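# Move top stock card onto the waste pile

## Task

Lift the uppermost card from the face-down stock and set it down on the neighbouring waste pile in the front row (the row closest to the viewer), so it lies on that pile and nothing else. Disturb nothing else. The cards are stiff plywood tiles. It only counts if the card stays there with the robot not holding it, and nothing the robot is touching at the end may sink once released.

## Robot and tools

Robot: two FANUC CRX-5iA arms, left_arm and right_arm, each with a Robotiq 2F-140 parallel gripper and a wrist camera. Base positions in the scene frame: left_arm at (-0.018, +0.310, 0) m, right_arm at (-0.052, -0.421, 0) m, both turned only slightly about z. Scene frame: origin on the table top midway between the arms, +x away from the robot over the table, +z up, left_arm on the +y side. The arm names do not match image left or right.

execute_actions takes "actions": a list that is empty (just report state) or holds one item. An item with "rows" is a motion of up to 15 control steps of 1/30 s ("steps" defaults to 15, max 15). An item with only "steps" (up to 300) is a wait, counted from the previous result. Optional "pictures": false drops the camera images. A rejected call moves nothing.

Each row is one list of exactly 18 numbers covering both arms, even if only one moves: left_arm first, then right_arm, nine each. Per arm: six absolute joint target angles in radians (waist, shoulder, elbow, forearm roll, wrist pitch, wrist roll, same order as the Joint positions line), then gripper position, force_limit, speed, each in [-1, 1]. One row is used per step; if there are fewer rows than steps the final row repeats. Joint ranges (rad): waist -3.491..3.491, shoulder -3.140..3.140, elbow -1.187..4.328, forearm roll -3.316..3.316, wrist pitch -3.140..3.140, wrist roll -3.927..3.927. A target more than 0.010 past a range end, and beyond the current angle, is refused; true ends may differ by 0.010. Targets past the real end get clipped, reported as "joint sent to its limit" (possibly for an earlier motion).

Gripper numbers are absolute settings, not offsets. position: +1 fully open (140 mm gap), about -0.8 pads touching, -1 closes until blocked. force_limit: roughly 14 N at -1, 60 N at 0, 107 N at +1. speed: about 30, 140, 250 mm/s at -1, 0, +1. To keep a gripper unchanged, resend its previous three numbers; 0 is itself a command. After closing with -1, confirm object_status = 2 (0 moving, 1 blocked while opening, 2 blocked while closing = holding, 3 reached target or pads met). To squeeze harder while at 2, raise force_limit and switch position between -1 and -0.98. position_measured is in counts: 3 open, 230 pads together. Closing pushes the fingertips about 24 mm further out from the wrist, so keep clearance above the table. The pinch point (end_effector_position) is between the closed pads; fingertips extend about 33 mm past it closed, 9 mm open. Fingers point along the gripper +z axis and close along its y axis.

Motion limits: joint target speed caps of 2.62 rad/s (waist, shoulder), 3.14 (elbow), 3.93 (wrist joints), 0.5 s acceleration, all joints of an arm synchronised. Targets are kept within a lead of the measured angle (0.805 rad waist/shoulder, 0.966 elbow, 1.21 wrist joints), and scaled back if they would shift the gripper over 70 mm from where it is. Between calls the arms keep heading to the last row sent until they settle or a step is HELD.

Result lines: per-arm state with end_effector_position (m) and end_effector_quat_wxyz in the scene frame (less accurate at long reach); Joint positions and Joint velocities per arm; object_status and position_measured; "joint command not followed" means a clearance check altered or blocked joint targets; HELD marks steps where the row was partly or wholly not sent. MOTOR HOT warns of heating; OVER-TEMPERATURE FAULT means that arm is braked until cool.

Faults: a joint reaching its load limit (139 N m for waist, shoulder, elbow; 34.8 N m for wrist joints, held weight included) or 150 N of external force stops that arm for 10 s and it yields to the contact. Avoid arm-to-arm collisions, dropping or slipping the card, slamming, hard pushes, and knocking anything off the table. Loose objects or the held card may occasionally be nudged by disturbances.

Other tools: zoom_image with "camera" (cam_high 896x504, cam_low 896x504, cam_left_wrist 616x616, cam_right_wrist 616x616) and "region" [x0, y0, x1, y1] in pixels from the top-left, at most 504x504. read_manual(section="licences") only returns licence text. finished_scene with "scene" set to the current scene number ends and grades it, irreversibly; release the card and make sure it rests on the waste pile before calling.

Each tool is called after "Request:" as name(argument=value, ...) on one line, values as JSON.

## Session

Request:
execute_actions(actions=[])

Scene clock: 0.00 s of 4000.00 s.
left_arm: end_effector_position=(+0.7468, +1.0779, +0.1136) position_measured=3 object_status=3 end_effector_quat_wxyz=(-0.448, +0.729, +0.292, +0.428) | right_arm: end_effector_position=(+0.5501, -0.5062, +0.1187) position_measured=3 object_status=3 end_effector_quat_wxyz=(+0.130, +0.985, +0.082, -0.082)
Joint positions: left_arm=[ 0.596  1.095  0.975 -1.313 -0.54   2.553] | right_arm=[ 0.152  0.552  0.305  0.237 -1.525  1.49 ]
Joint velocities: left_arm=[ 0.    -0.001  0.002  0.002 -0.     0.   ] | right_arm=[-0.001 -0.     0.     0.     0.    -0.001]

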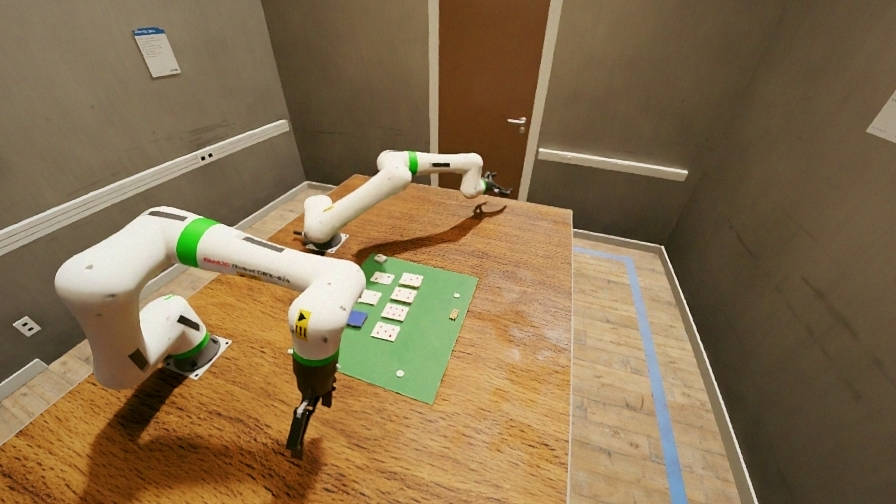

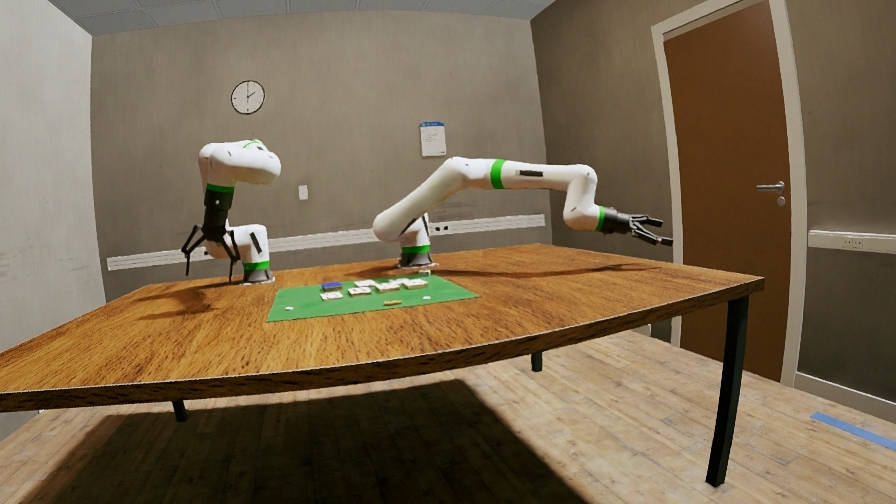

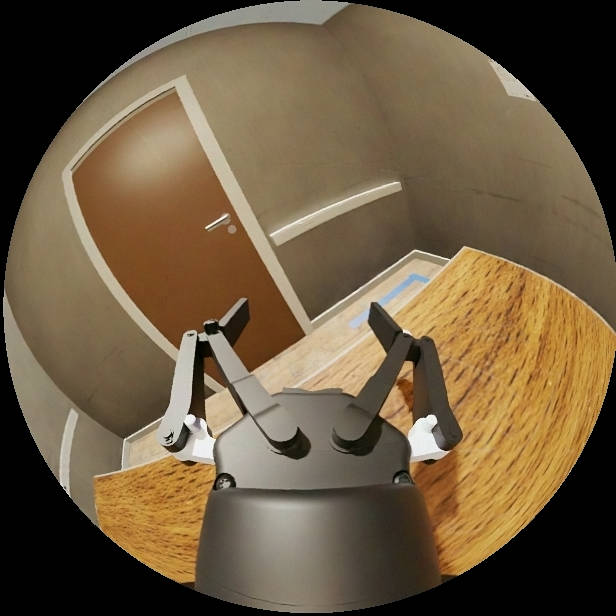

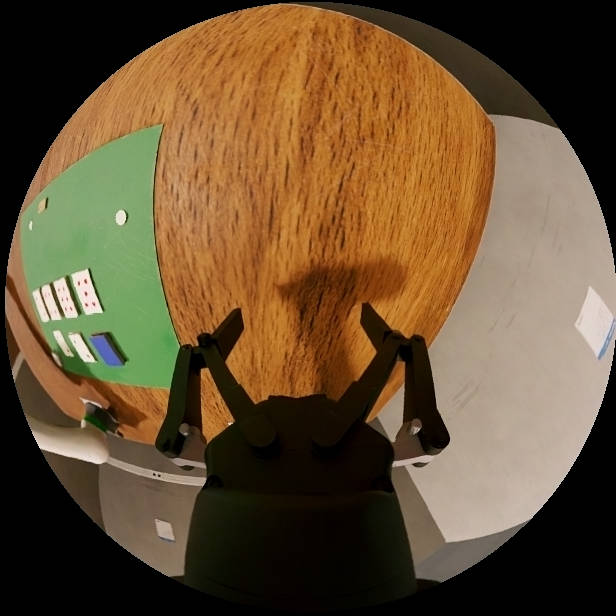

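Request:
execute_actions(actions=[{"rows":[[0.596,1.095,0.975,-1.313,-0.54,2.553,1,0,0,0.8204,0.2937,0.0567,0,-1.3338,0.69,0.3,0,0]]}], pictures=false)

Request:
execute_actions(actions=[{"steps":40}])

Request:
zoom_image(camera="cam_right_wrist", region=[180, 200, 430, 400])

Scene clock: 12.13 s of 4000.00 s.
left_arm: end_effector_position=(+0.7467, +1.0779, +0.1135) position_measured=3 object_status=3 end_effector_quat_wxyz=(-0.448, +0.729, +0.292, +0.427) | right_arm: end_effector_position=(+0.5236, -0.3169, +0.1183) position_measured=91 object_status=0 end_effector_quat_wxyz=(+0.087, +0.995, +0.051, -0.024)
Joint positions: left_arm=[ 0.596  1.095  0.975 -1.313 -0.54   2.553] | right_arm=[ 0.428  0.446  0.203  0.139 -1.446  1.16 ]
Joint velocities: left_arm=[-0.001  0.     0.001 -0.002  0.004 -0.   ] | right_arm=[ 0.672 -0.26  -0.249 -0.237  0.191 -0.795]
Steps of this call (steps 1 to 90: nothing new was sent; then 8.63 s passed at rest; steps 91 to 105: all 15 steps of this action). Readings (joint positions | what the end effector reports):
91: left_arm=[0.596 1.095 0.975 -1.313 -0.540 2.553] | right_arm=[0.152 0.552 0.305 0.237 -1.525 1.490] | left_arm position_measured=3 object_status=3 | right_arm position_measured=3 object_status=0
92: left_arm=[0.596 1.095 0.975 -1.313 -0.540 2.553] | right_arm=[0.155 0.551 0.304 0.236 -1.525 1.486] | left_arm position_measured=3 object_status=3 | right_arm position_measured=7 object_status=0
94: left_arm=[0.596 1.095 0.975 -1.313 -0.540 2.553] | right_arm=[0.179 0.542 0.295 0.228 -1.518 1.457] | left_arm position_measured=3 object_status=3 | right_arm position_measured=22 object_status=0
98: left_arm=[0.596 1.095 0.975 -1.313 -0.540 2.553] | right_arm=[0.270 0.507 0.261 0.195 -1.492 1.349] | left_arm position_measured=3 object_status=3 | right_arm position_measured=52 object_status=0
105: the state above

Scene clock: 13.47 s of 4000.00 s.
left_arm: end_effector_position=(+0.7467, +1.0779, +0.1135) position_measured=3 object_status=3 end_effector_quat_wxyz=(-0.448, +0.729, +0.292, +0.427) | right_arm: end_effector_position=(+0.3901, -0.0900, +0.1200) position_measured=91 object_status=3 end_effector_quat_wxyz=(+0.000, +1.000, +0.000, -0.000)
Joint positions: left_arm=[ 0.596  1.095  0.975 -1.313 -0.54   2.553] | right_arm=[ 0.82   0.294  0.057  0.    -1.334  0.69 ]
Joint velocities: left_arm=[ 0.001 -0.001 -0.     0.001 -0.001 -0.001] | right_arm=[ 0.  0. -0.  0.  0.  0.]
Steps of this call (steps 1 to 40: the robot went on to your last target). Readings (joint positions | what the end effector reports):
1: left_arm=[0.596 1.095 0.975 -1.313 -0.540 2.553] | right_arm=[0.451 0.437 0.194 0.131 -1.440 1.133] | left_arm position_measured=3 object_status=3 | right_arm position_measured=91 object_status=0
2: left_arm=[0.596 1.095 0.975 -1.313 -0.540 2.553] | right_arm=[0.473 0.428 0.186 0.123 -1.433 1.105] | left_arm position_measured=3 object_status=3 | right_arm position_measured=91 object_status=0
4: left_arm=[0.596 1.095 0.975 -1.313 -0.540 2.553] | right_arm=[0.519 0.410 0.169 0.107 -1.420 1.051] | left_arm position_measured=3 object_status=3 | right_arm position_measured=91 object_status=3
8: left_arm=[0.596 1.095 0.975 -1.313 -0.540 2.553] | right_arm=[0.611 0.375 0.135 0.074 -1.394 0.941] | left_arm position_measured=3 object_status=3 | right_arm position_measured=91 object_status=3
40: the state above

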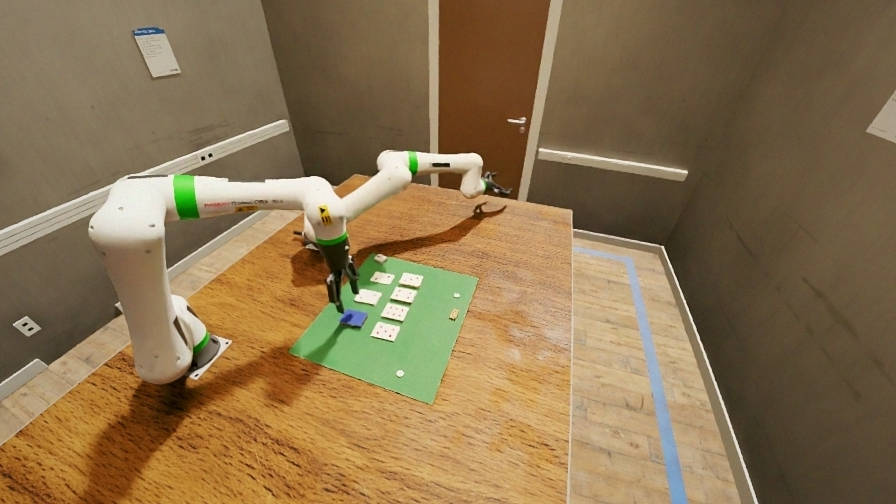

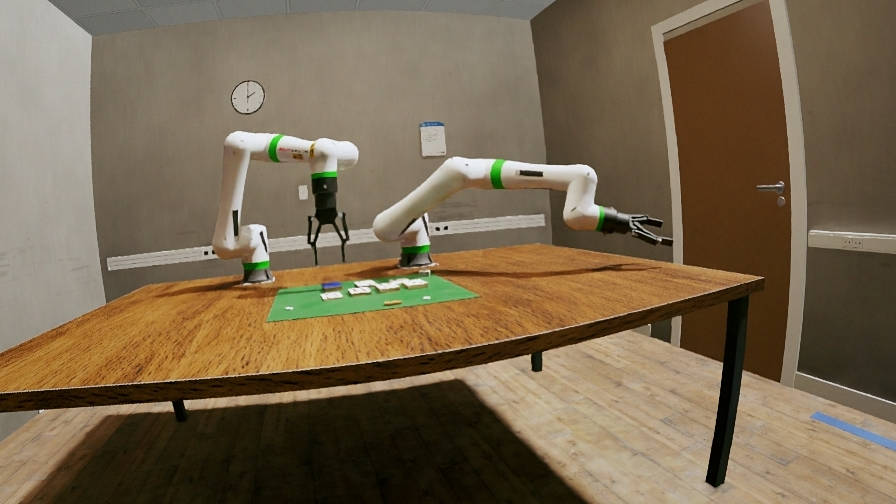

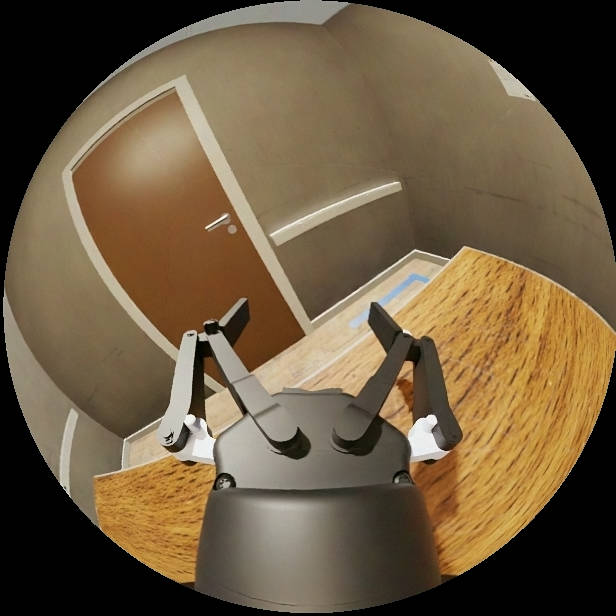

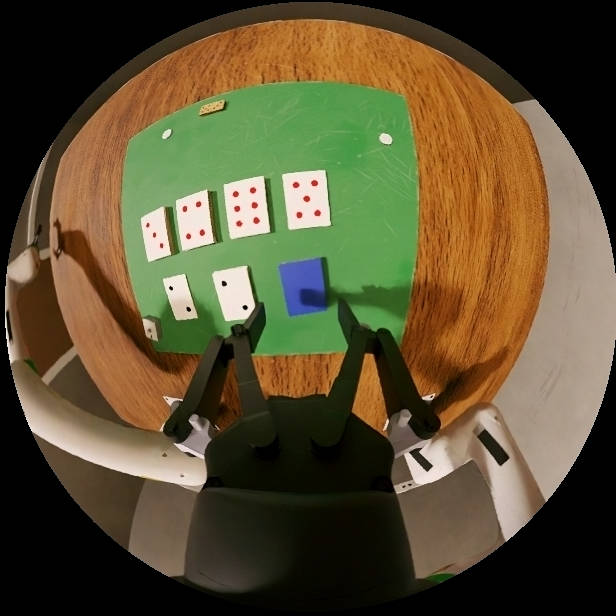

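Region (180, 200, 430, 400) of cam_right_wrist's 616x616 image, scaled by 2.016, with more detail than that image has; it fills the top 403 rows of this view, and the rest is white.

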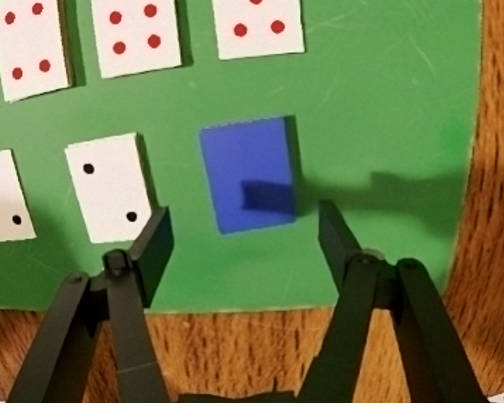

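Request:
execute_actions(actions=[{"rows":[[0.596,1.095,0.975,-1.313,-0.54,2.553,1,0,0,0.8067,0.3454,-0.0092,0,-1.2162,0.804,0.3,0,0]]}])

Request:
zoom_image(camera="cam_right_wrist", region=[180, 200, 430, 400])

Request:
zoom_image(camera="cam_low", region=[290, 245, 390, 305])

Scene clock: 30.47 s of 4000.00 s.
left_arm: end_effector_position=(+0.7467, +1.0779, +0.1135) position_measured=3 object_status=3 end_effector_quat_wxyz=(-0.448, +0.729, +0.292, +0.427) | right_arm: end_effector_position=(+0.3981, -0.0919, +0.0651) position_measured=91 object_status=3 end_effector_quat_wxyz=(-0.000, +0.999, +0.050, +0.000)
Joint positions: left_arm=[ 0.596  1.095  0.975 -1.313 -0.54   2.553] | right_arm=[ 0.807  0.345 -0.009 -0.    -1.216  0.804]
Joint velocities: left_arm=[-0.001  0.001 -0.001  0.    -0.002 -0.   ] | right_arm=[ 0.     0.    -0.    -0.001  0.002 -0.001]
Steps of this call (steps 1 to 15: the robot went on to your last target; steps 16 to 90: nothing new was sent; then 13.50 s passed at rest; steps 91 to 105: all 15 steps of this action). Readings (joint positions | what the end effector reports):
91: left_arm=[0.596 1.095 0.975 -1.313 -0.540 2.553] | right_arm=[0.820 0.294 0.057 -0.000 -1.333 0.690] | left_arm position_measured=3 object_status=3 | right_arm position_measured=91 object_status=3
92: left_arm=[0.596 1.095 0.975 -1.313 -0.540 2.553] | right_arm=[0.820 0.295 0.054 -0.000 -1.328 0.694] | left_arm position_measured=3 object_status=3 | right_arm position_measured=91 object_status=3
94: left_arm=[0.596 1.095 0.975 -1.313 -0.540 2.553] | right_arm=[0.816 0.311 0.034 -0.000 -1.293 0.729] | left_arm position_measured=3 object_status=3 | right_arm position_measured=91 object_status=3
98: left_arm=[0.596 1.095 0.975 -1.313 -0.540 2.553] | right_arm=[0.807 0.345 -0.009 -0.000 -1.218 0.802] | left_arm position_measured=3 object_status=3 | right_arm position_measured=91 object_status=3
105: the state above

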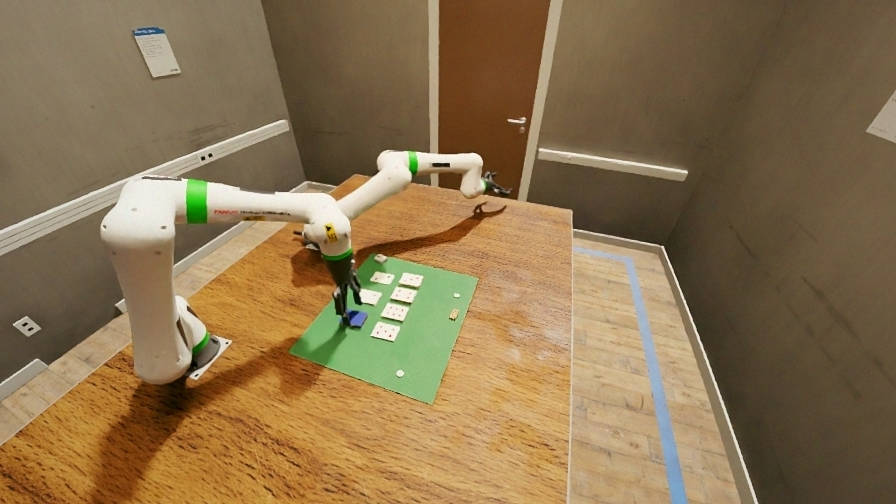

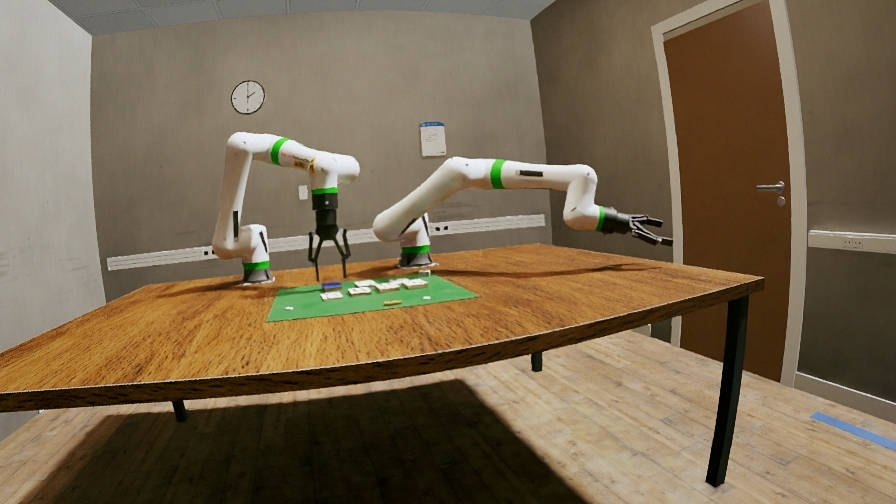

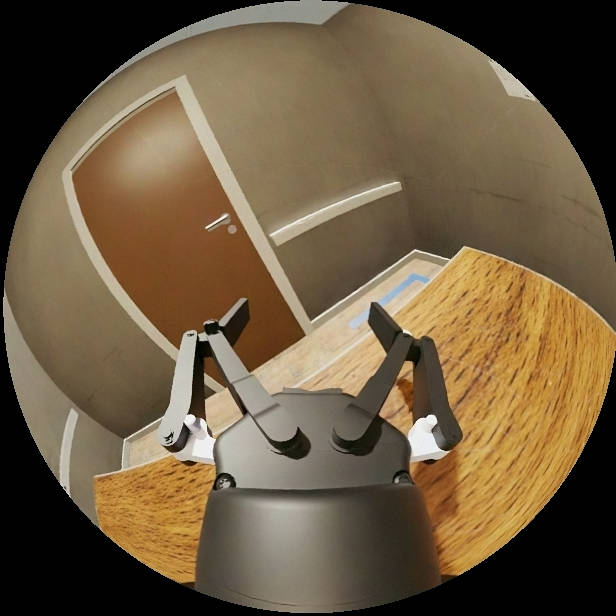

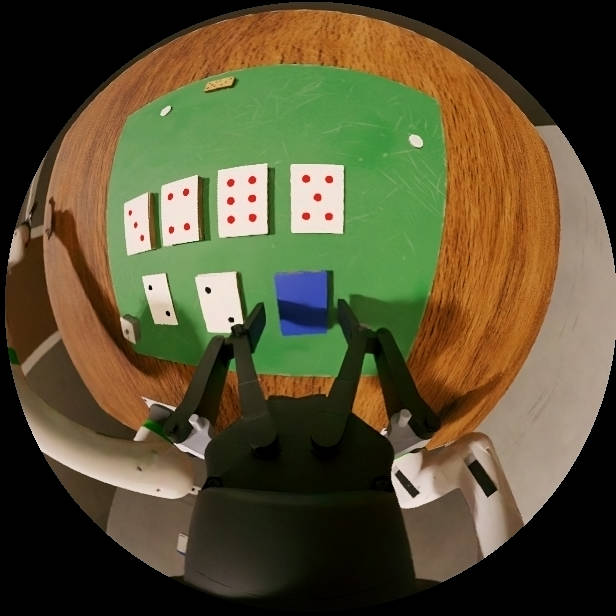

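Region (180, 200, 430, 400) of cam_right_wrist's 616x616 image, scaled by 2.016, with more detail than that image has; it fills the top 403 rows of this view, and the rest is white.

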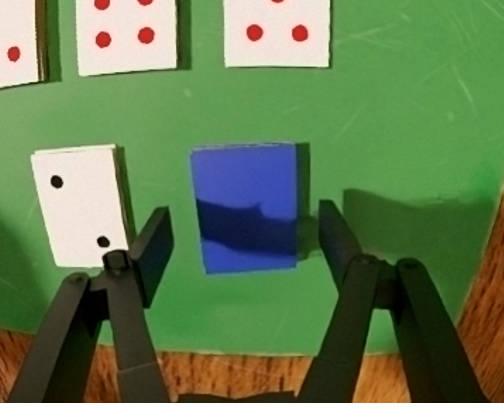

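Region (290, 245, 390, 305) of cam_low's 896x504 image, scaled by 5.040, with more detail than that image has; it fills the top 302 rows of this view, and the rest is white.

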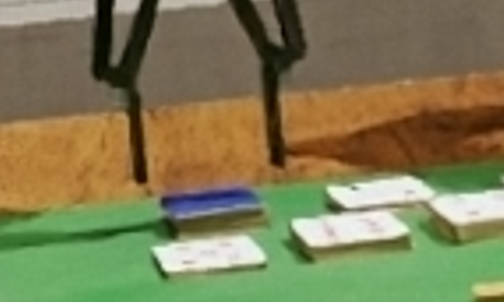

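Request:
execute_actions(actions=[{"rows":[[0.596,1.095,0.975,-1.313,-0.54,2.553,1,0,0,0.8067,0.3552,-0.0246,0,-1.191,0.804,0.1,-1,0]],"steps":12}], pictures=false)

Request:
execute_actions(actions=[{"rows":[[0.596,1.095,0.975,-1.313,-0.54,2.553,1,0,0,0.8067,0.3552,-0.0246,0,-1.191,0.804,-0.5,-1,-0.4]]}], pictures=false)

Request:
execute_actions(actions=[{"steps":8}], pictures=false)

Scene clock: 42.87 s of 4000.00 s.
left_arm: end_effector_position=(+0.7467, +1.0779, +0.1135) position_measured=3 object_status=3 end_effector_quat_wxyz=(-0.448, +0.729, +0.292, +0.427) | right_arm: end_effector_position=(+0.3980, -0.0921, +0.0535) position_measured=117 object_status=0 end_effector_quat_wxyz=(+0.000, +0.999, +0.050, +0.000)
Joint positions: left_arm=[ 0.596  1.095  0.975 -1.313 -0.54   2.553] | right_arm=[ 0.807  0.355 -0.025  0.    -1.191  0.804]
Joint velocities: left_arm=[ 0.001 -0.    -0.002 -0.001 -0.001  0.   ] | right_arm=[ 0.    -0.    -0.    -0.002  0.001  0.001]
Steps of this call (steps 1 to 15: the robot went on to your last target; steps 16 to 90: nothing new was sent; then 9.00 s passed at rest; steps 91 to 102: all 12 steps of this action). Readings (joint positions | what the end effector reports):
91: left_arm=[0.596 1.095 0.975 -1.313 -0.540 2.553] | right_arm=[0.807 0.346 -0.009 0.000 -1.216 0.804] | left_arm position_measured=3 object_status=3 | right_arm position_measured=91 object_status=0
92: left_arm=[0.596 1.095 0.975 -1.313 -0.540 2.553] | right_arm=[0.807 0.347 -0.012 0.000 -1.211 0.804] | left_arm position_measured=3 object_status=3 | right_arm position_measured=95 object_status=0
94: left_arm=[0.596 1.095 0.975 -1.313 -0.540 2.553] | right_arm=[0.807 0.355 -0.023 0.000 -1.194 0.804] | left_arm position_measured=3 object_status=3 | right_arm position_measured=110 object_status=0
98: left_arm=[0.596 1.095 0.975 -1.313 -0.540 2.553] | right_arm=[0.807 0.355 -0.025 0.000 -1.191 0.804] | left_arm position_measured=3 object_status=3 | right_arm position_measured=117 object_status=0
102: the state above

Scene clock: 43.37 s of 4000.00 s.
left_arm: end_effector_position=(+0.7467, +1.0779, +0.1135) position_measured=3 object_status=3 end_effector_quat_wxyz=(-0.448, +0.729, +0.292, +0.427) | right_arm: end_effector_position=(+0.3981, -0.0919, +0.0537) position_measured=179 object_status=0 end_effector_quat_wxyz=(-0.000, +0.999, +0.050, +0.000)
Joint positions: left_arm=[ 0.596  1.095  0.975 -1.313 -0.54   2.553] | right_arm=[ 0.807  0.355 -0.024  0.    -1.191  0.804]
Joint velocities: left_arm=[ 0.002 -0.001  0.001  0.001 -0.    -0.   ] | right_arm=[ 0.002  0.    -0.    -0.001  0.001 -0.001]
Steps of this call (steps 1 to 15: all 15 steps of this action). Readings (joint positions | what the end effector reports):
1: left_arm=[0.596 1.095 0.975 -1.313 -0.540 2.553] | right_arm=[0.807 0.355 -0.025 0.000 -1.191 0.804] | left_arm position_measured=3 object_status=3 | right_arm position_measured=117 object_status=0
2: left_arm=[0.596 1.095 0.975 -1.313 -0.540 2.553] | right_arm=[0.807 0.355 -0.025 0.000 -1.191 0.804] | left_arm position_measured=3 object_status=3 | right_arm position_measured=119 object_status=0
4: left_arm=[0.596 1.095 0.975 -1.313 -0.540 2.553] | right_arm=[0.807 0.355 -0.025 0.000 -1.191 0.804] | left_arm position_measured=3 object_status=3 | right_arm position_measured=130 object_status=0
8: left_arm=[0.596 1.095 0.975 -1.313 -0.540 2.553] | right_arm=[0.807 0.355 -0.025 0.000 -1.191 0.804] | left_arm position_measured=3 object_status=3 | right_arm position_measured=150 object_status=0
15: the state above

Scene clock: 43.63 s of 4000.00 s.
left_arm: end_effector_position=(+0.7467, +1.0779, +0.1135) position_measured=3 object_status=3 end_effector_quat_wxyz=(-0.448, +0.729, +0.292, +0.427) | right_arm: end_effector_position=(+0.3981, -0.0920, +0.0536) position_measured=179 object_status=2 end_effector_quat_wxyz=(-0.000, +0.999, +0.050, +0.000)
Joint positions: left_arm=[ 0.596  1.095  0.975 -1.313 -0.54   2.553] | right_arm=[ 0.807  0.355 -0.024  0.    -1.191  0.804]
Joint velocities: left_arm=[ 0.001 -0.001  0.001  0.001 -0.    -0.   ] | right_arm=[-0.     0.001 -0.001  0.002 -0.     0.001]
Steps of this call (steps 1 to 8: the robot went on to your last target). Readings (joint positions | what the end effector reports):
1: left_arm=[0.596 1.095 0.975 -1.313 -0.540 2.553] | right_arm=[0.807 0.355 -0.024 0.000 -1.191 0.804] | left_arm position_measured=3 object_status=3 | right_arm position_measured=179 object_status=0
2: left_arm=[0.596 1.095 0.975 -1.313 -0.540 2.553] | right_arm=[0.807 0.355 -0.024 0.000 -1.191 0.804] | left_arm position_measured=3 object_status=3 | right_arm position_measured=179 object_status=0
4: left_arm=[0.596 1.095 0.975 -1.313 -0.540 2.553] | right_arm=[0.807 0.355 -0.024 0.000 -1.191 0.804] | left_arm position_measured=3 object_status=3 | right_arm position_measured=179 object_status=2
8: the state above

Request:
execute_actions(actions=[{"rows":[[0.596,1.095,0.975,-1.313,-0.54,2.553,1,0,0,0.8067,0.3552,-0.0246,0,-1.191,0.804,0.1,-1,0]],"steps":11}], pictures=false)

Request:
execute_actions(actions=[{"rows":[[0.596,1.095,0.975,-1.313,-0.54,2.553,1,0,0,0.8067,0.3595,-0.0313,0,-1.18,0.804,0.1,-1,0]],"steps":10}], pictures=false)

Request:
execute_actions(actions=[{"rows":[[0.596,1.095,0.975,-1.313,-0.54,2.553,1,0,0,0.8067,0.3595,-0.0313,0,-1.18,0.804,-0.3,-0.3,-0.6]]}], pictures=false)

Request:
execute_actions(actions=[{"steps":6}], pictures=false)

Request:
execute_actions(actions=[{"rows":[[0.596,1.095,0.975,-1.313,-0.54,2.553,1,0,0,0.8067,0.3403,-0.0012,0,-1.2293,0.804,-0.3,-0.3,-0.6]]}])

Request:
zoom_image(camera="cam_low", region=[290, 245, 390, 305])

Scene clock: 57.17 s of 4000.00 s.
left_arm: end_effector_position=(+0.7467, +1.0779, +0.1135) position_measured=3 object_status=3 end_effector_quat_wxyz=(-0.448, +0.729, +0.292, +0.427) | right_arm: end_effector_position=(+0.3979, -0.0921, +0.0533) position_measured=117 object_status=0 end_effector_quat_wxyz=(+0.000, +0.999, +0.050, -0.000)
Joint positions: left_arm=[ 0.596  1.095  0.975 -1.313 -0.54   2.553] | right_arm=[ 0.807  0.355 -0.025 -0.    -1.191  0.804]
Joint velocities: left_arm=[ 0.    -0.001 -0.     0.002  0.     0.001] | right_arm=[-0.    -0.002  0.001  0.003  0.001  0.   ]
Steps of this call (steps 1 to 15: the robot went on to your last target; steps 16 to 90: nothing new was sent; then 10.17 s passed at rest; steps 91 to 101: all 11 steps of this action). Readings (joint positions | what the end effector reports):
91: left_arm=[0.596 1.095 0.975 -1.313 -0.540 2.553] | right_arm=[0.807 0.355 -0.025 0.000 -1.191 0.804] | left_arm position_measured=3 object_status=3 | right_arm position_measured=179 object_status=0
92: left_arm=[0.596 1.095 0.975 -1.313 -0.540 2.553] | right_arm=[0.807 0.355 -0.025 0.000 -1.192 0.804] | left_arm position_measured=3 object_status=3 | right_arm position_measured=179 object_status=0
94: left_arm=[0.596 1.095 0.975 -1.313 -0.540 2.553] | right_arm=[0.807 0.356 -0.025 0.000 -1.191 0.804] | left_arm position_measured=3 object_status=3 | right_arm position_measured=160 object_status=0
98: left_arm=[0.596 1.095 0.975 -1.313 -0.540 2.553] | right_arm=[0.807 0.356 -0.025 -0.000 -1.191 0.804] | left_arm position_measured=3 object_status=3 | right_arm position_measured=130 object_status=0
101: the state above

Scene clock: 57.50 s of 4000.00 s.
left_arm: end_effector_position=(+0.7467, +1.0779, +0.1135) position_measured=3 object_status=3 end_effector_quat_wxyz=(-0.448, +0.729, +0.292, +0.427) | right_arm: end_effector_position=(+0.3979, -0.0922, +0.0485) position_measured=117 object_status=3 end_effector_quat_wxyz=(+0.000, +0.999, +0.050, +0.000)
Joint positions: left_arm=[ 0.596  1.095  0.975 -1.313 -0.54   2.553] | right_arm=[ 0.807  0.359 -0.031  0.    -1.18   0.804]
Joint velocities: left_arm=[-0.001 -0.     0.001  0.     0.    -0.   ] | right_arm=[-0.001 -0.    -0.     0.002 -0.001 -0.001]
Steps of this call (steps 1 to 10: all 10 steps of this action). Readings (joint positions | what the end effector reports):
1: left_arm=[0.596 1.095 0.975 -1.313 -0.540 2.553] | right_arm=[0.807 0.355 -0.025 -0.000 -1.191 0.804] | left_arm position_measured=3 object_status=3 | right_arm position_measured=117 object_status=0
2: left_arm=[0.596 1.095 0.975 -1.313 -0.540 2.553] | right_arm=[0.807 0.356 -0.027 0.000 -1.187 0.804] | left_arm position_measured=3 object_status=3 | right_arm position_measured=117 object_status=0
4: left_arm=[0.596 1.095 0.975 -1.313 -0.540 2.553] | right_arm=[0.807 0.359 -0.031 0.000 -1.181 0.804] | left_arm position_measured=3 object_status=3 | right_arm position_measured=117 object_status=0
8: left_arm=[0.596 1.095 0.975 -1.313 -0.540 2.553] | right_arm=[0.807 0.359 -0.031 0.000 -1.180 0.804] | left_arm position_measured=3 object_status=3 | right_arm position_measured=117 object_status=3
10: the state above

Scene clock: 58.00 s of 4000.00 s.
left_arm: end_effector_position=(+0.7467, +1.0779, +0.1135) position_measured=3 object_status=3 end_effector_quat_wxyz=(-0.448, +0.729, +0.292, +0.427) | right_arm: end_effector_position=(+0.3979, -0.0922, +0.0485) position_measured=137 object_status=0 end_effector_quat_wxyz=(+0.000, +0.999, +0.050, +0.000)
Joint positions: left_arm=[ 0.596  1.095  0.975 -1.313 -0.54   2.553] | right_arm=[ 0.807  0.359 -0.031  0.    -1.18   0.804]
Joint velocities: left_arm=[-0.001  0.     0.001  0.001  0.002  0.   ] | right_arm=[ 0.     0.     0.     0.    -0.002 -0.001]
Steps of this call (steps 1 to 15: all 15 steps of this action). Readings (joint positions | what the end effector reports):
1: left_arm=[0.596 1.095 0.975 -1.313 -0.540 2.553] | right_arm=[0.807 0.359 -0.031 0.000 -1.180 0.804] | left_arm position_measured=3 object_status=3 | right_arm position_measured=117 object_status=0
2: left_arm=[0.596 1.095 0.975 -1.313 -0.540 2.553] | right_arm=[0.807 0.359 -0.031 0.000 -1.180 0.804] | left_arm position_measured=3 object_status=3 | right_arm position_measured=119 object_status=0
4: left_arm=[0.596 1.095 0.975 -1.313 -0.540 2.553] | right_arm=[0.807 0.359 -0.031 0.000 -1.180 0.804] | left_arm position_measured=3 object_status=3 | right_arm position_measured=127 object_status=0
8: left_arm=[0.596 1.095 0.975 -1.313 -0.540 2.553] | right_arm=[0.807 0.359 -0.031 0.000 -1.180 0.804] | left_arm position_measured=3 object_status=3 | right_arm position_measured=134 object_status=0
15: the state above

Scene clock: 58.20 s of 4000.00 s.
left_arm: end_effector_position=(+0.7467, +1.0779, +0.1135) position_measured=3 object_status=3 end_effector_quat_wxyz=(-0.448, +0.729, +0.292, +0.427) | right_arm: end_effector_position=(+0.3979, -0.0922, +0.0485) position_measured=137 object_status=2 end_effector_quat_wxyz=(+0.000, +0.999, +0.050, +0.000)
Joint positions: left_arm=[ 0.596  1.095  0.975 -1.313 -0.54   2.553] | right_arm=[ 0.807  0.359 -0.031  0.    -1.18   0.804]
Joint velocities: left_arm=[-0.002 -0.    -0.    -0.    -0.     0.001] | right_arm=[-0.001  0.001  0.     0.001 -0.001  0.   ]
Steps of this call (steps 1 to 6: the robot went on to your last target). Readings (joint positions | what the end effector reports):
1: left_arm=[0.596 1.095 0.975 -1.313 -0.540 2.553] | right_arm=[0.807 0.359 -0.031 0.000 -1.180 0.804] | left_arm position_measured=3 object_status=3 | right_arm position_measured=137 object_status=2
2: left_arm=[0.596 1.095 0.975 -1.313 -0.540 2.553] | right_arm=[0.807 0.359 -0.031 0.000 -1.180 0.804] | left_arm position_measured=3 object_status=3 | right_arm position_measured=137 object_status=2
4: left_arm=[0.596 1.095 0.975 -1.313 -0.540 2.553] | right_arm=[0.807 0.359 -0.031 0.000 -1.180 0.804] | left_arm position_measured=3 object_status=3 | right_arm position_measured=137 object_status=2
6: the state above

Scene clock: 58.70 s of 4000.00 s.
left_arm: end_effector_position=(+0.7467, +1.0779, +0.1135) position_measured=3 object_status=3 end_effector_quat_wxyz=(-0.448, +0.729, +0.292, +0.427) | right_arm: end_effector_position=(+0.3980, -0.0920, +0.0709) position_measured=137 object_status=2 end_effector_quat_wxyz=(-0.000, +0.999, +0.050, -0.000)
Joint positions: left_arm=[ 0.596  1.095  0.975 -1.313 -0.54   2.553] | right_arm=[ 0.807  0.34  -0.001 -0.    -1.229  0.804]
Joint velocities: left_arm=[ 0.001  0.     0.     0.    -0.002 -0.001] | right_arm=[ 0.    -0.001  0.    -0.001  0.001 -0.   ]
Steps of this call (steps 1 to 15: all 15 steps of this action). Readings (joint positions | what the end effector reports):
1: left_arm=[0.596 1.095 0.975 -1.313 -0.540 2.553] | right_arm=[0.807 0.359 -0.031 0.000 -1.180 0.804] | left_arm position_measured=3 object_status=3 | right_arm position_measured=137 object_status=2
2: left_arm=[0.596 1.095 0.975 -1.313 -0.540 2.553] | right_arm=[0.807 0.358 -0.028 -0.000 -1.185 0.804] | left_arm position_measured=3 object_status=3 | right_arm position_measured=137 object_status=2
4: left_arm=[0.596 1.095 0.975 -1.313 -0.540 2.553] | right_arm=[0.807 0.346 -0.010 -0.000 -1.215 0.804] | left_arm position_measured=3 object_status=3 | right_arm position_measured=137 object_status=2
8: left_arm=[0.596 1.095 0.975 -1.313 -0.540 2.553] | right_arm=[0.807 0.340 -0.001 -0.000 -1.229 0.804] | left_arm position_measured=3 object_status=3 | right_arm position_measured=137 object_status=2
15: the state above

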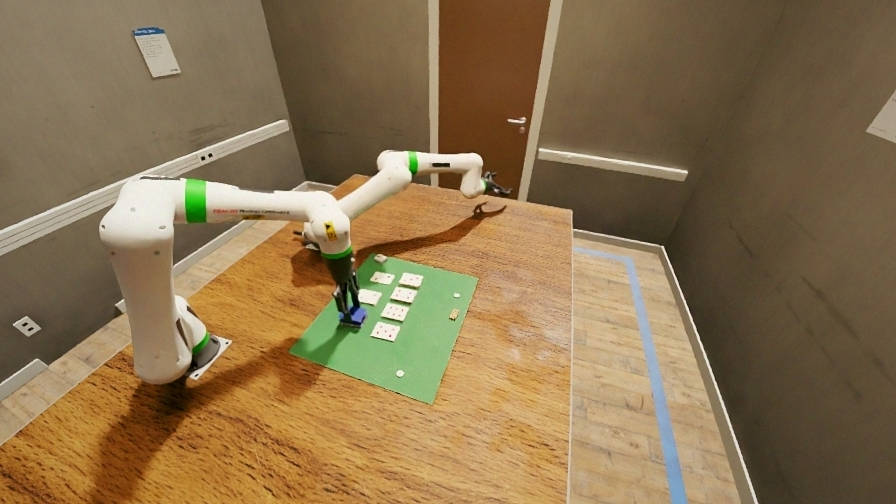

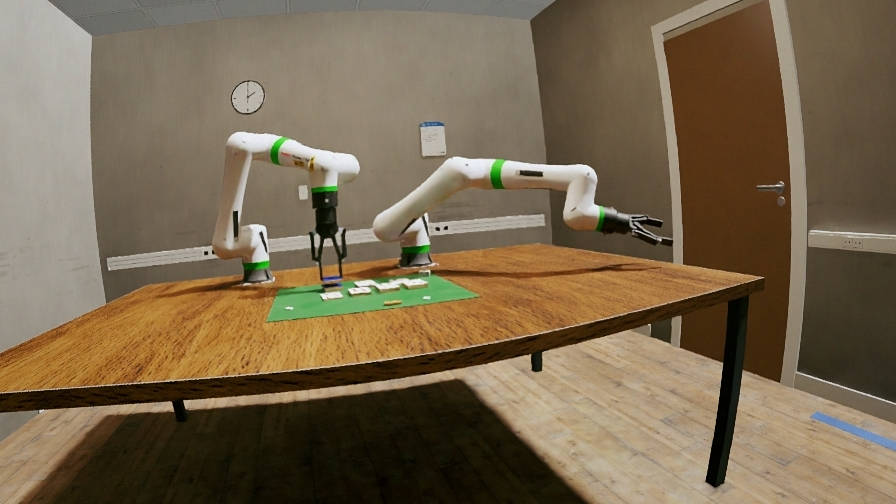

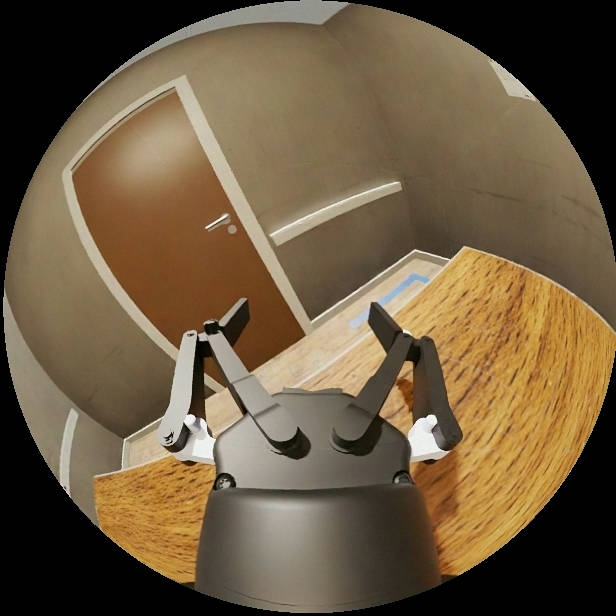

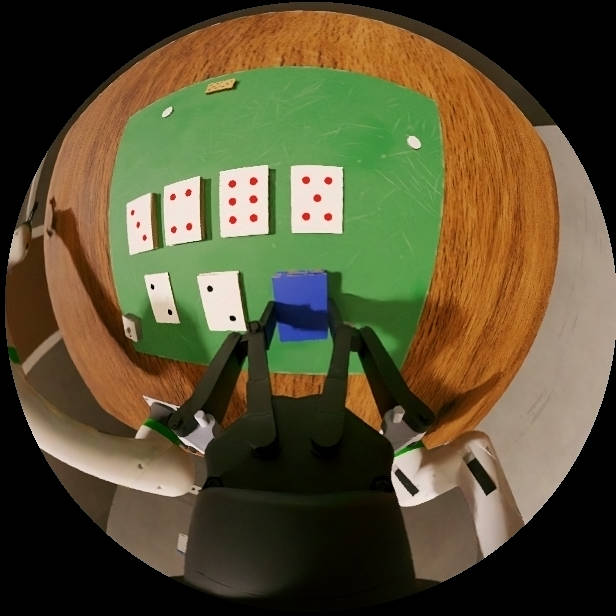

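Region (290, 245, 390, 305) of cam_low's 896x504 image, scaled by 5.040, with more detail than that image has; it fills the top 302 rows of this view, and the rest is white.

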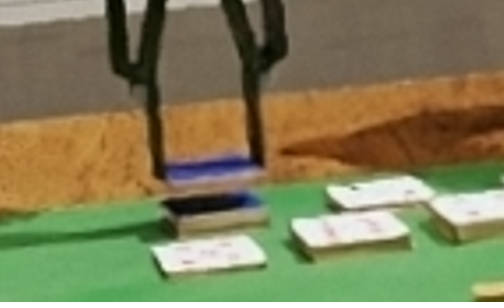

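Request:
execute_actions(actions=[{"rows":[[0.596,1.095,0.975,-1.313,-0.54,2.553,1,0,0,0.9357,0.5224,0.2255,0,-1.2739,0.635,-0.3,-0.3,-0.6]]}], pictures=false)

Request:
execute_actions(actions=[{"steps":8}])

Request:
zoom_image(camera="cam_right_wrist", region=[180, 200, 430, 400])

Request:
zoom_image(camera="cam_low", region=[310, 245, 410, 305])

Request:
zoom_image(camera="cam_high", region=[320, 250, 440, 340])

Scene clock: 72.30 s of 4000.00 s.
left_arm: end_effector_position=(+0.7467, +1.0779, +0.1135) position_measured=3 object_status=3 end_effector_quat_wxyz=(-0.448, +0.729, +0.292, +0.427) | right_arm: end_effector_position=(+0.3921, +0.0248, +0.0581) position_measured=137 object_status=2 end_effector_quat_wxyz=(-0.000, +1.000, +0.030, +0.000)
Joint positions: left_arm=[ 0.596  1.095  0.975 -1.313 -0.54   2.553] | right_arm=[ 0.935  0.522  0.225  0.    -1.274  0.635]
Joint velocities: left_arm=[ 0.001 -0.001  0.     0.    -0.001  0.   ] | right_arm=[ 0.001  0.004  0.001 -0.     0.001 -0.003]
Steps of this call (steps 1 to 15: the robot went on to your last target; steps 16 to 90: nothing new was sent; then 10.10 s passed at rest; steps 91 to 105: all 15 steps of this action). Readings (joint positions | what the end effector reports):
91: left_arm=[0.596 1.095 0.975 -1.313 -0.540 2.553] | right_arm=[0.807 0.340 -0.001 0.000 -1.229 0.804] | left_arm position_measured=3 object_status=3 | right_arm position_measured=137 object_status=2
92: left_arm=[0.596 1.095 0.975 -1.313 -0.540 2.553] | right_arm=[0.809 0.343 0.003 0.000 -1.230 0.802] | left_arm position_measured=3 object_status=3 | right_arm position_measured=137 object_status=2
94: left_arm=[0.596 1.095 0.975 -1.313 -0.540 2.553] | right_arm=[0.825 0.366 0.032 0.000 -1.236 0.780] | left_arm position_measured=3 object_status=3 | right_arm position_measured=137 object_status=2
98: left_arm=[0.596 1.095 0.975 -1.313 -0.540 2.553] | right_arm=[0.890 0.458 0.146 0.000 -1.258 0.695] | left_arm position_measured=3 object_status=3 | right_arm position_measured=137 object_status=2
105: the state above

Scene clock: 72.57 s of 4000.00 s.
left_arm: end_effector_position=(+0.7467, +1.0779, +0.1135) position_measured=3 object_status=3 end_effector_quat_wxyz=(-0.448, +0.729, +0.292, +0.427) | right_arm: end_effector_position=(+0.3920, +0.0250, +0.0580) position_measured=137 object_status=2 end_effector_quat_wxyz=(+0.000, +1.000, +0.030, -0.000)
Joint positions: left_arm=[ 0.596  1.095  0.975 -1.313 -0.54   2.553] | right_arm=[ 0.936  0.522  0.225  0.    -1.274  0.635]
Joint velocities: left_arm=[-0.001 -0.    -0.001 -0.     0.     0.001] | right_arm=[-0.     0.     0.    -0.001  0.    -0.001]
Steps of this call (steps 1 to 8: the robot went on to your last target). Readings (joint positions | what the end effector reports):
1: left_arm=[0.596 1.095 0.975 -1.313 -0.540 2.553] | right_arm=[0.935 0.522 0.225 0.000 -1.274 0.635] | left_arm position_measured=3 object_status=3 | right_arm position_measured=137 object_status=2
2: left_arm=[0.596 1.095 0.975 -1.313 -0.540 2.553] | right_arm=[0.936 0.522 0.225 0.000 -1.274 0.635] | left_arm position_measured=3 object_status=3 | right_arm position_measured=137 object_status=2
4: left_arm=[0.596 1.095 0.975 -1.313 -0.540 2.553] | right_arm=[0.936 0.522 0.225 0.000 -1.274 0.635] | left_arm position_measured=3 object_status=3 | right_arm position_measured=137 object_status=2
8: the state above

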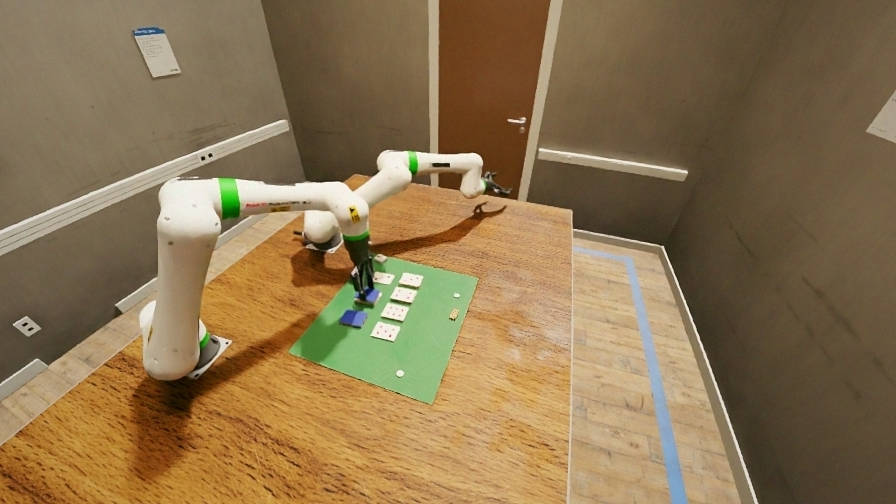

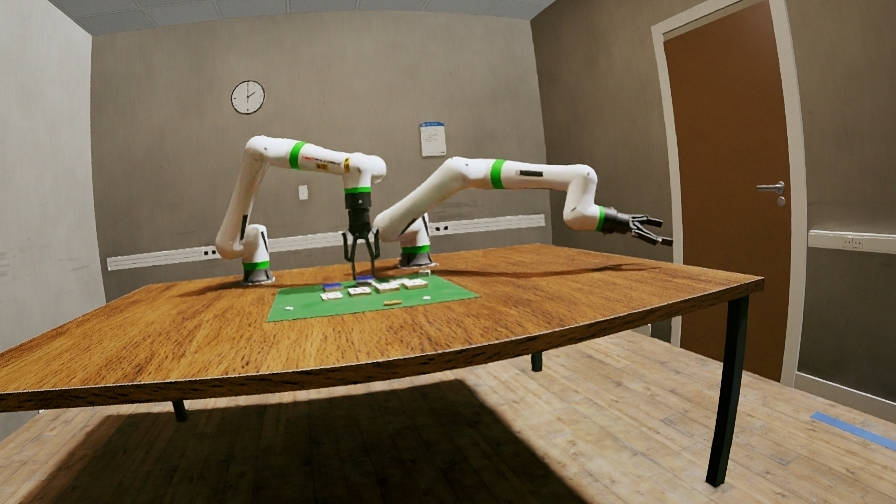

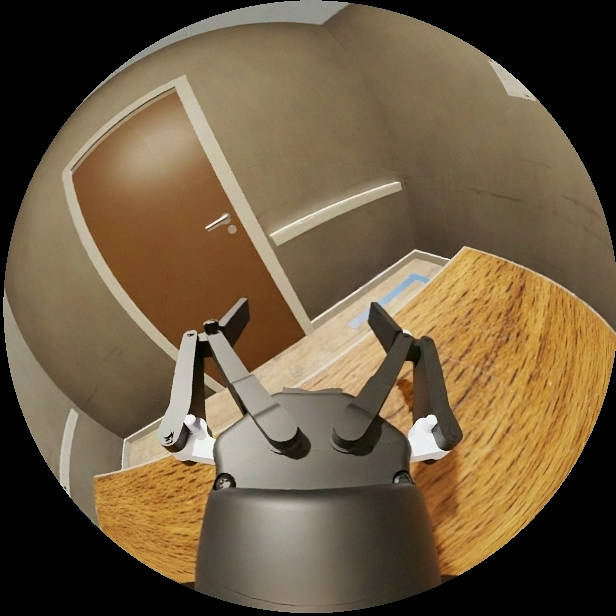

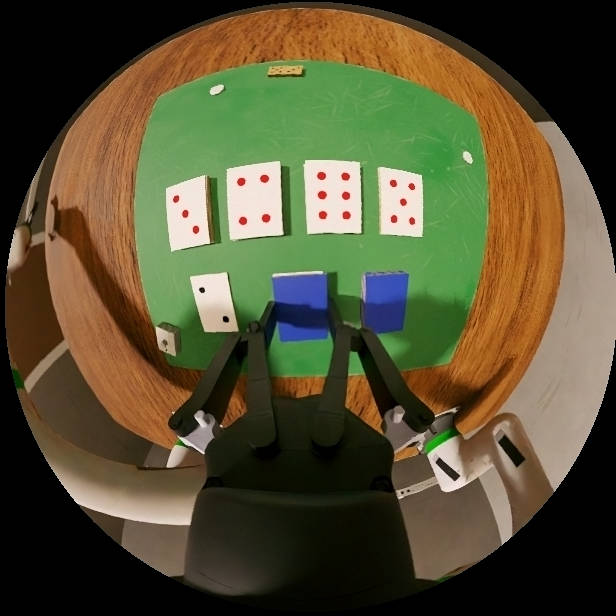

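Region (180, 200, 430, 400) of cam_right_wrist's 616x616 image, scaled by 2.016, with more detail than that image has; it fills the top 403 rows of this view, and the rest is white.

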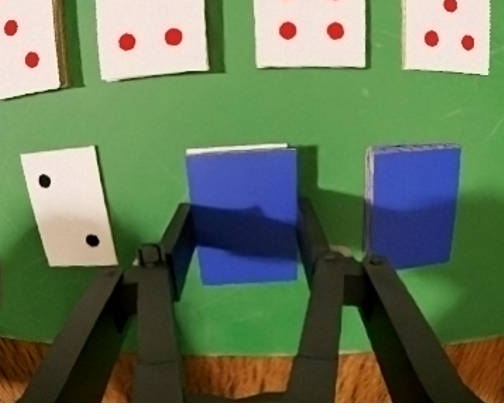

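Region (310, 245, 410, 305) of cam_low's 896x504 image, scaled by 5.040, with more detail than that image has; it fills the top 302 rows of this view, and the rest is white.

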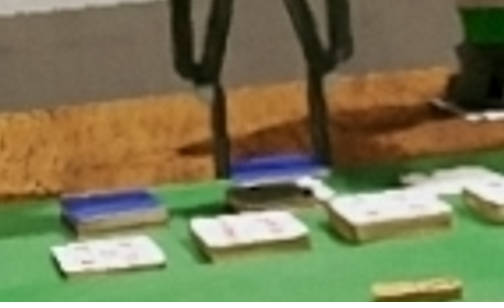

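Region (320, 250, 440, 340) of cam_high's 896x504 image, scaled by 4.200, with more detail than that image has; it fills the top 378 rows of this view, and the rest is white.

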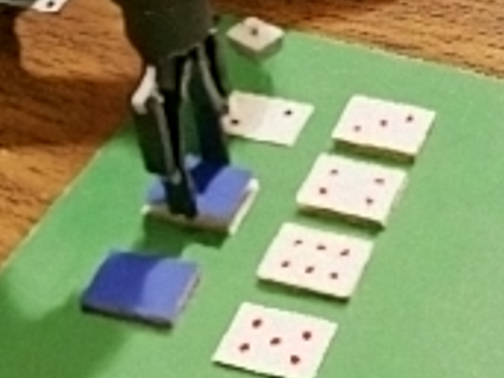

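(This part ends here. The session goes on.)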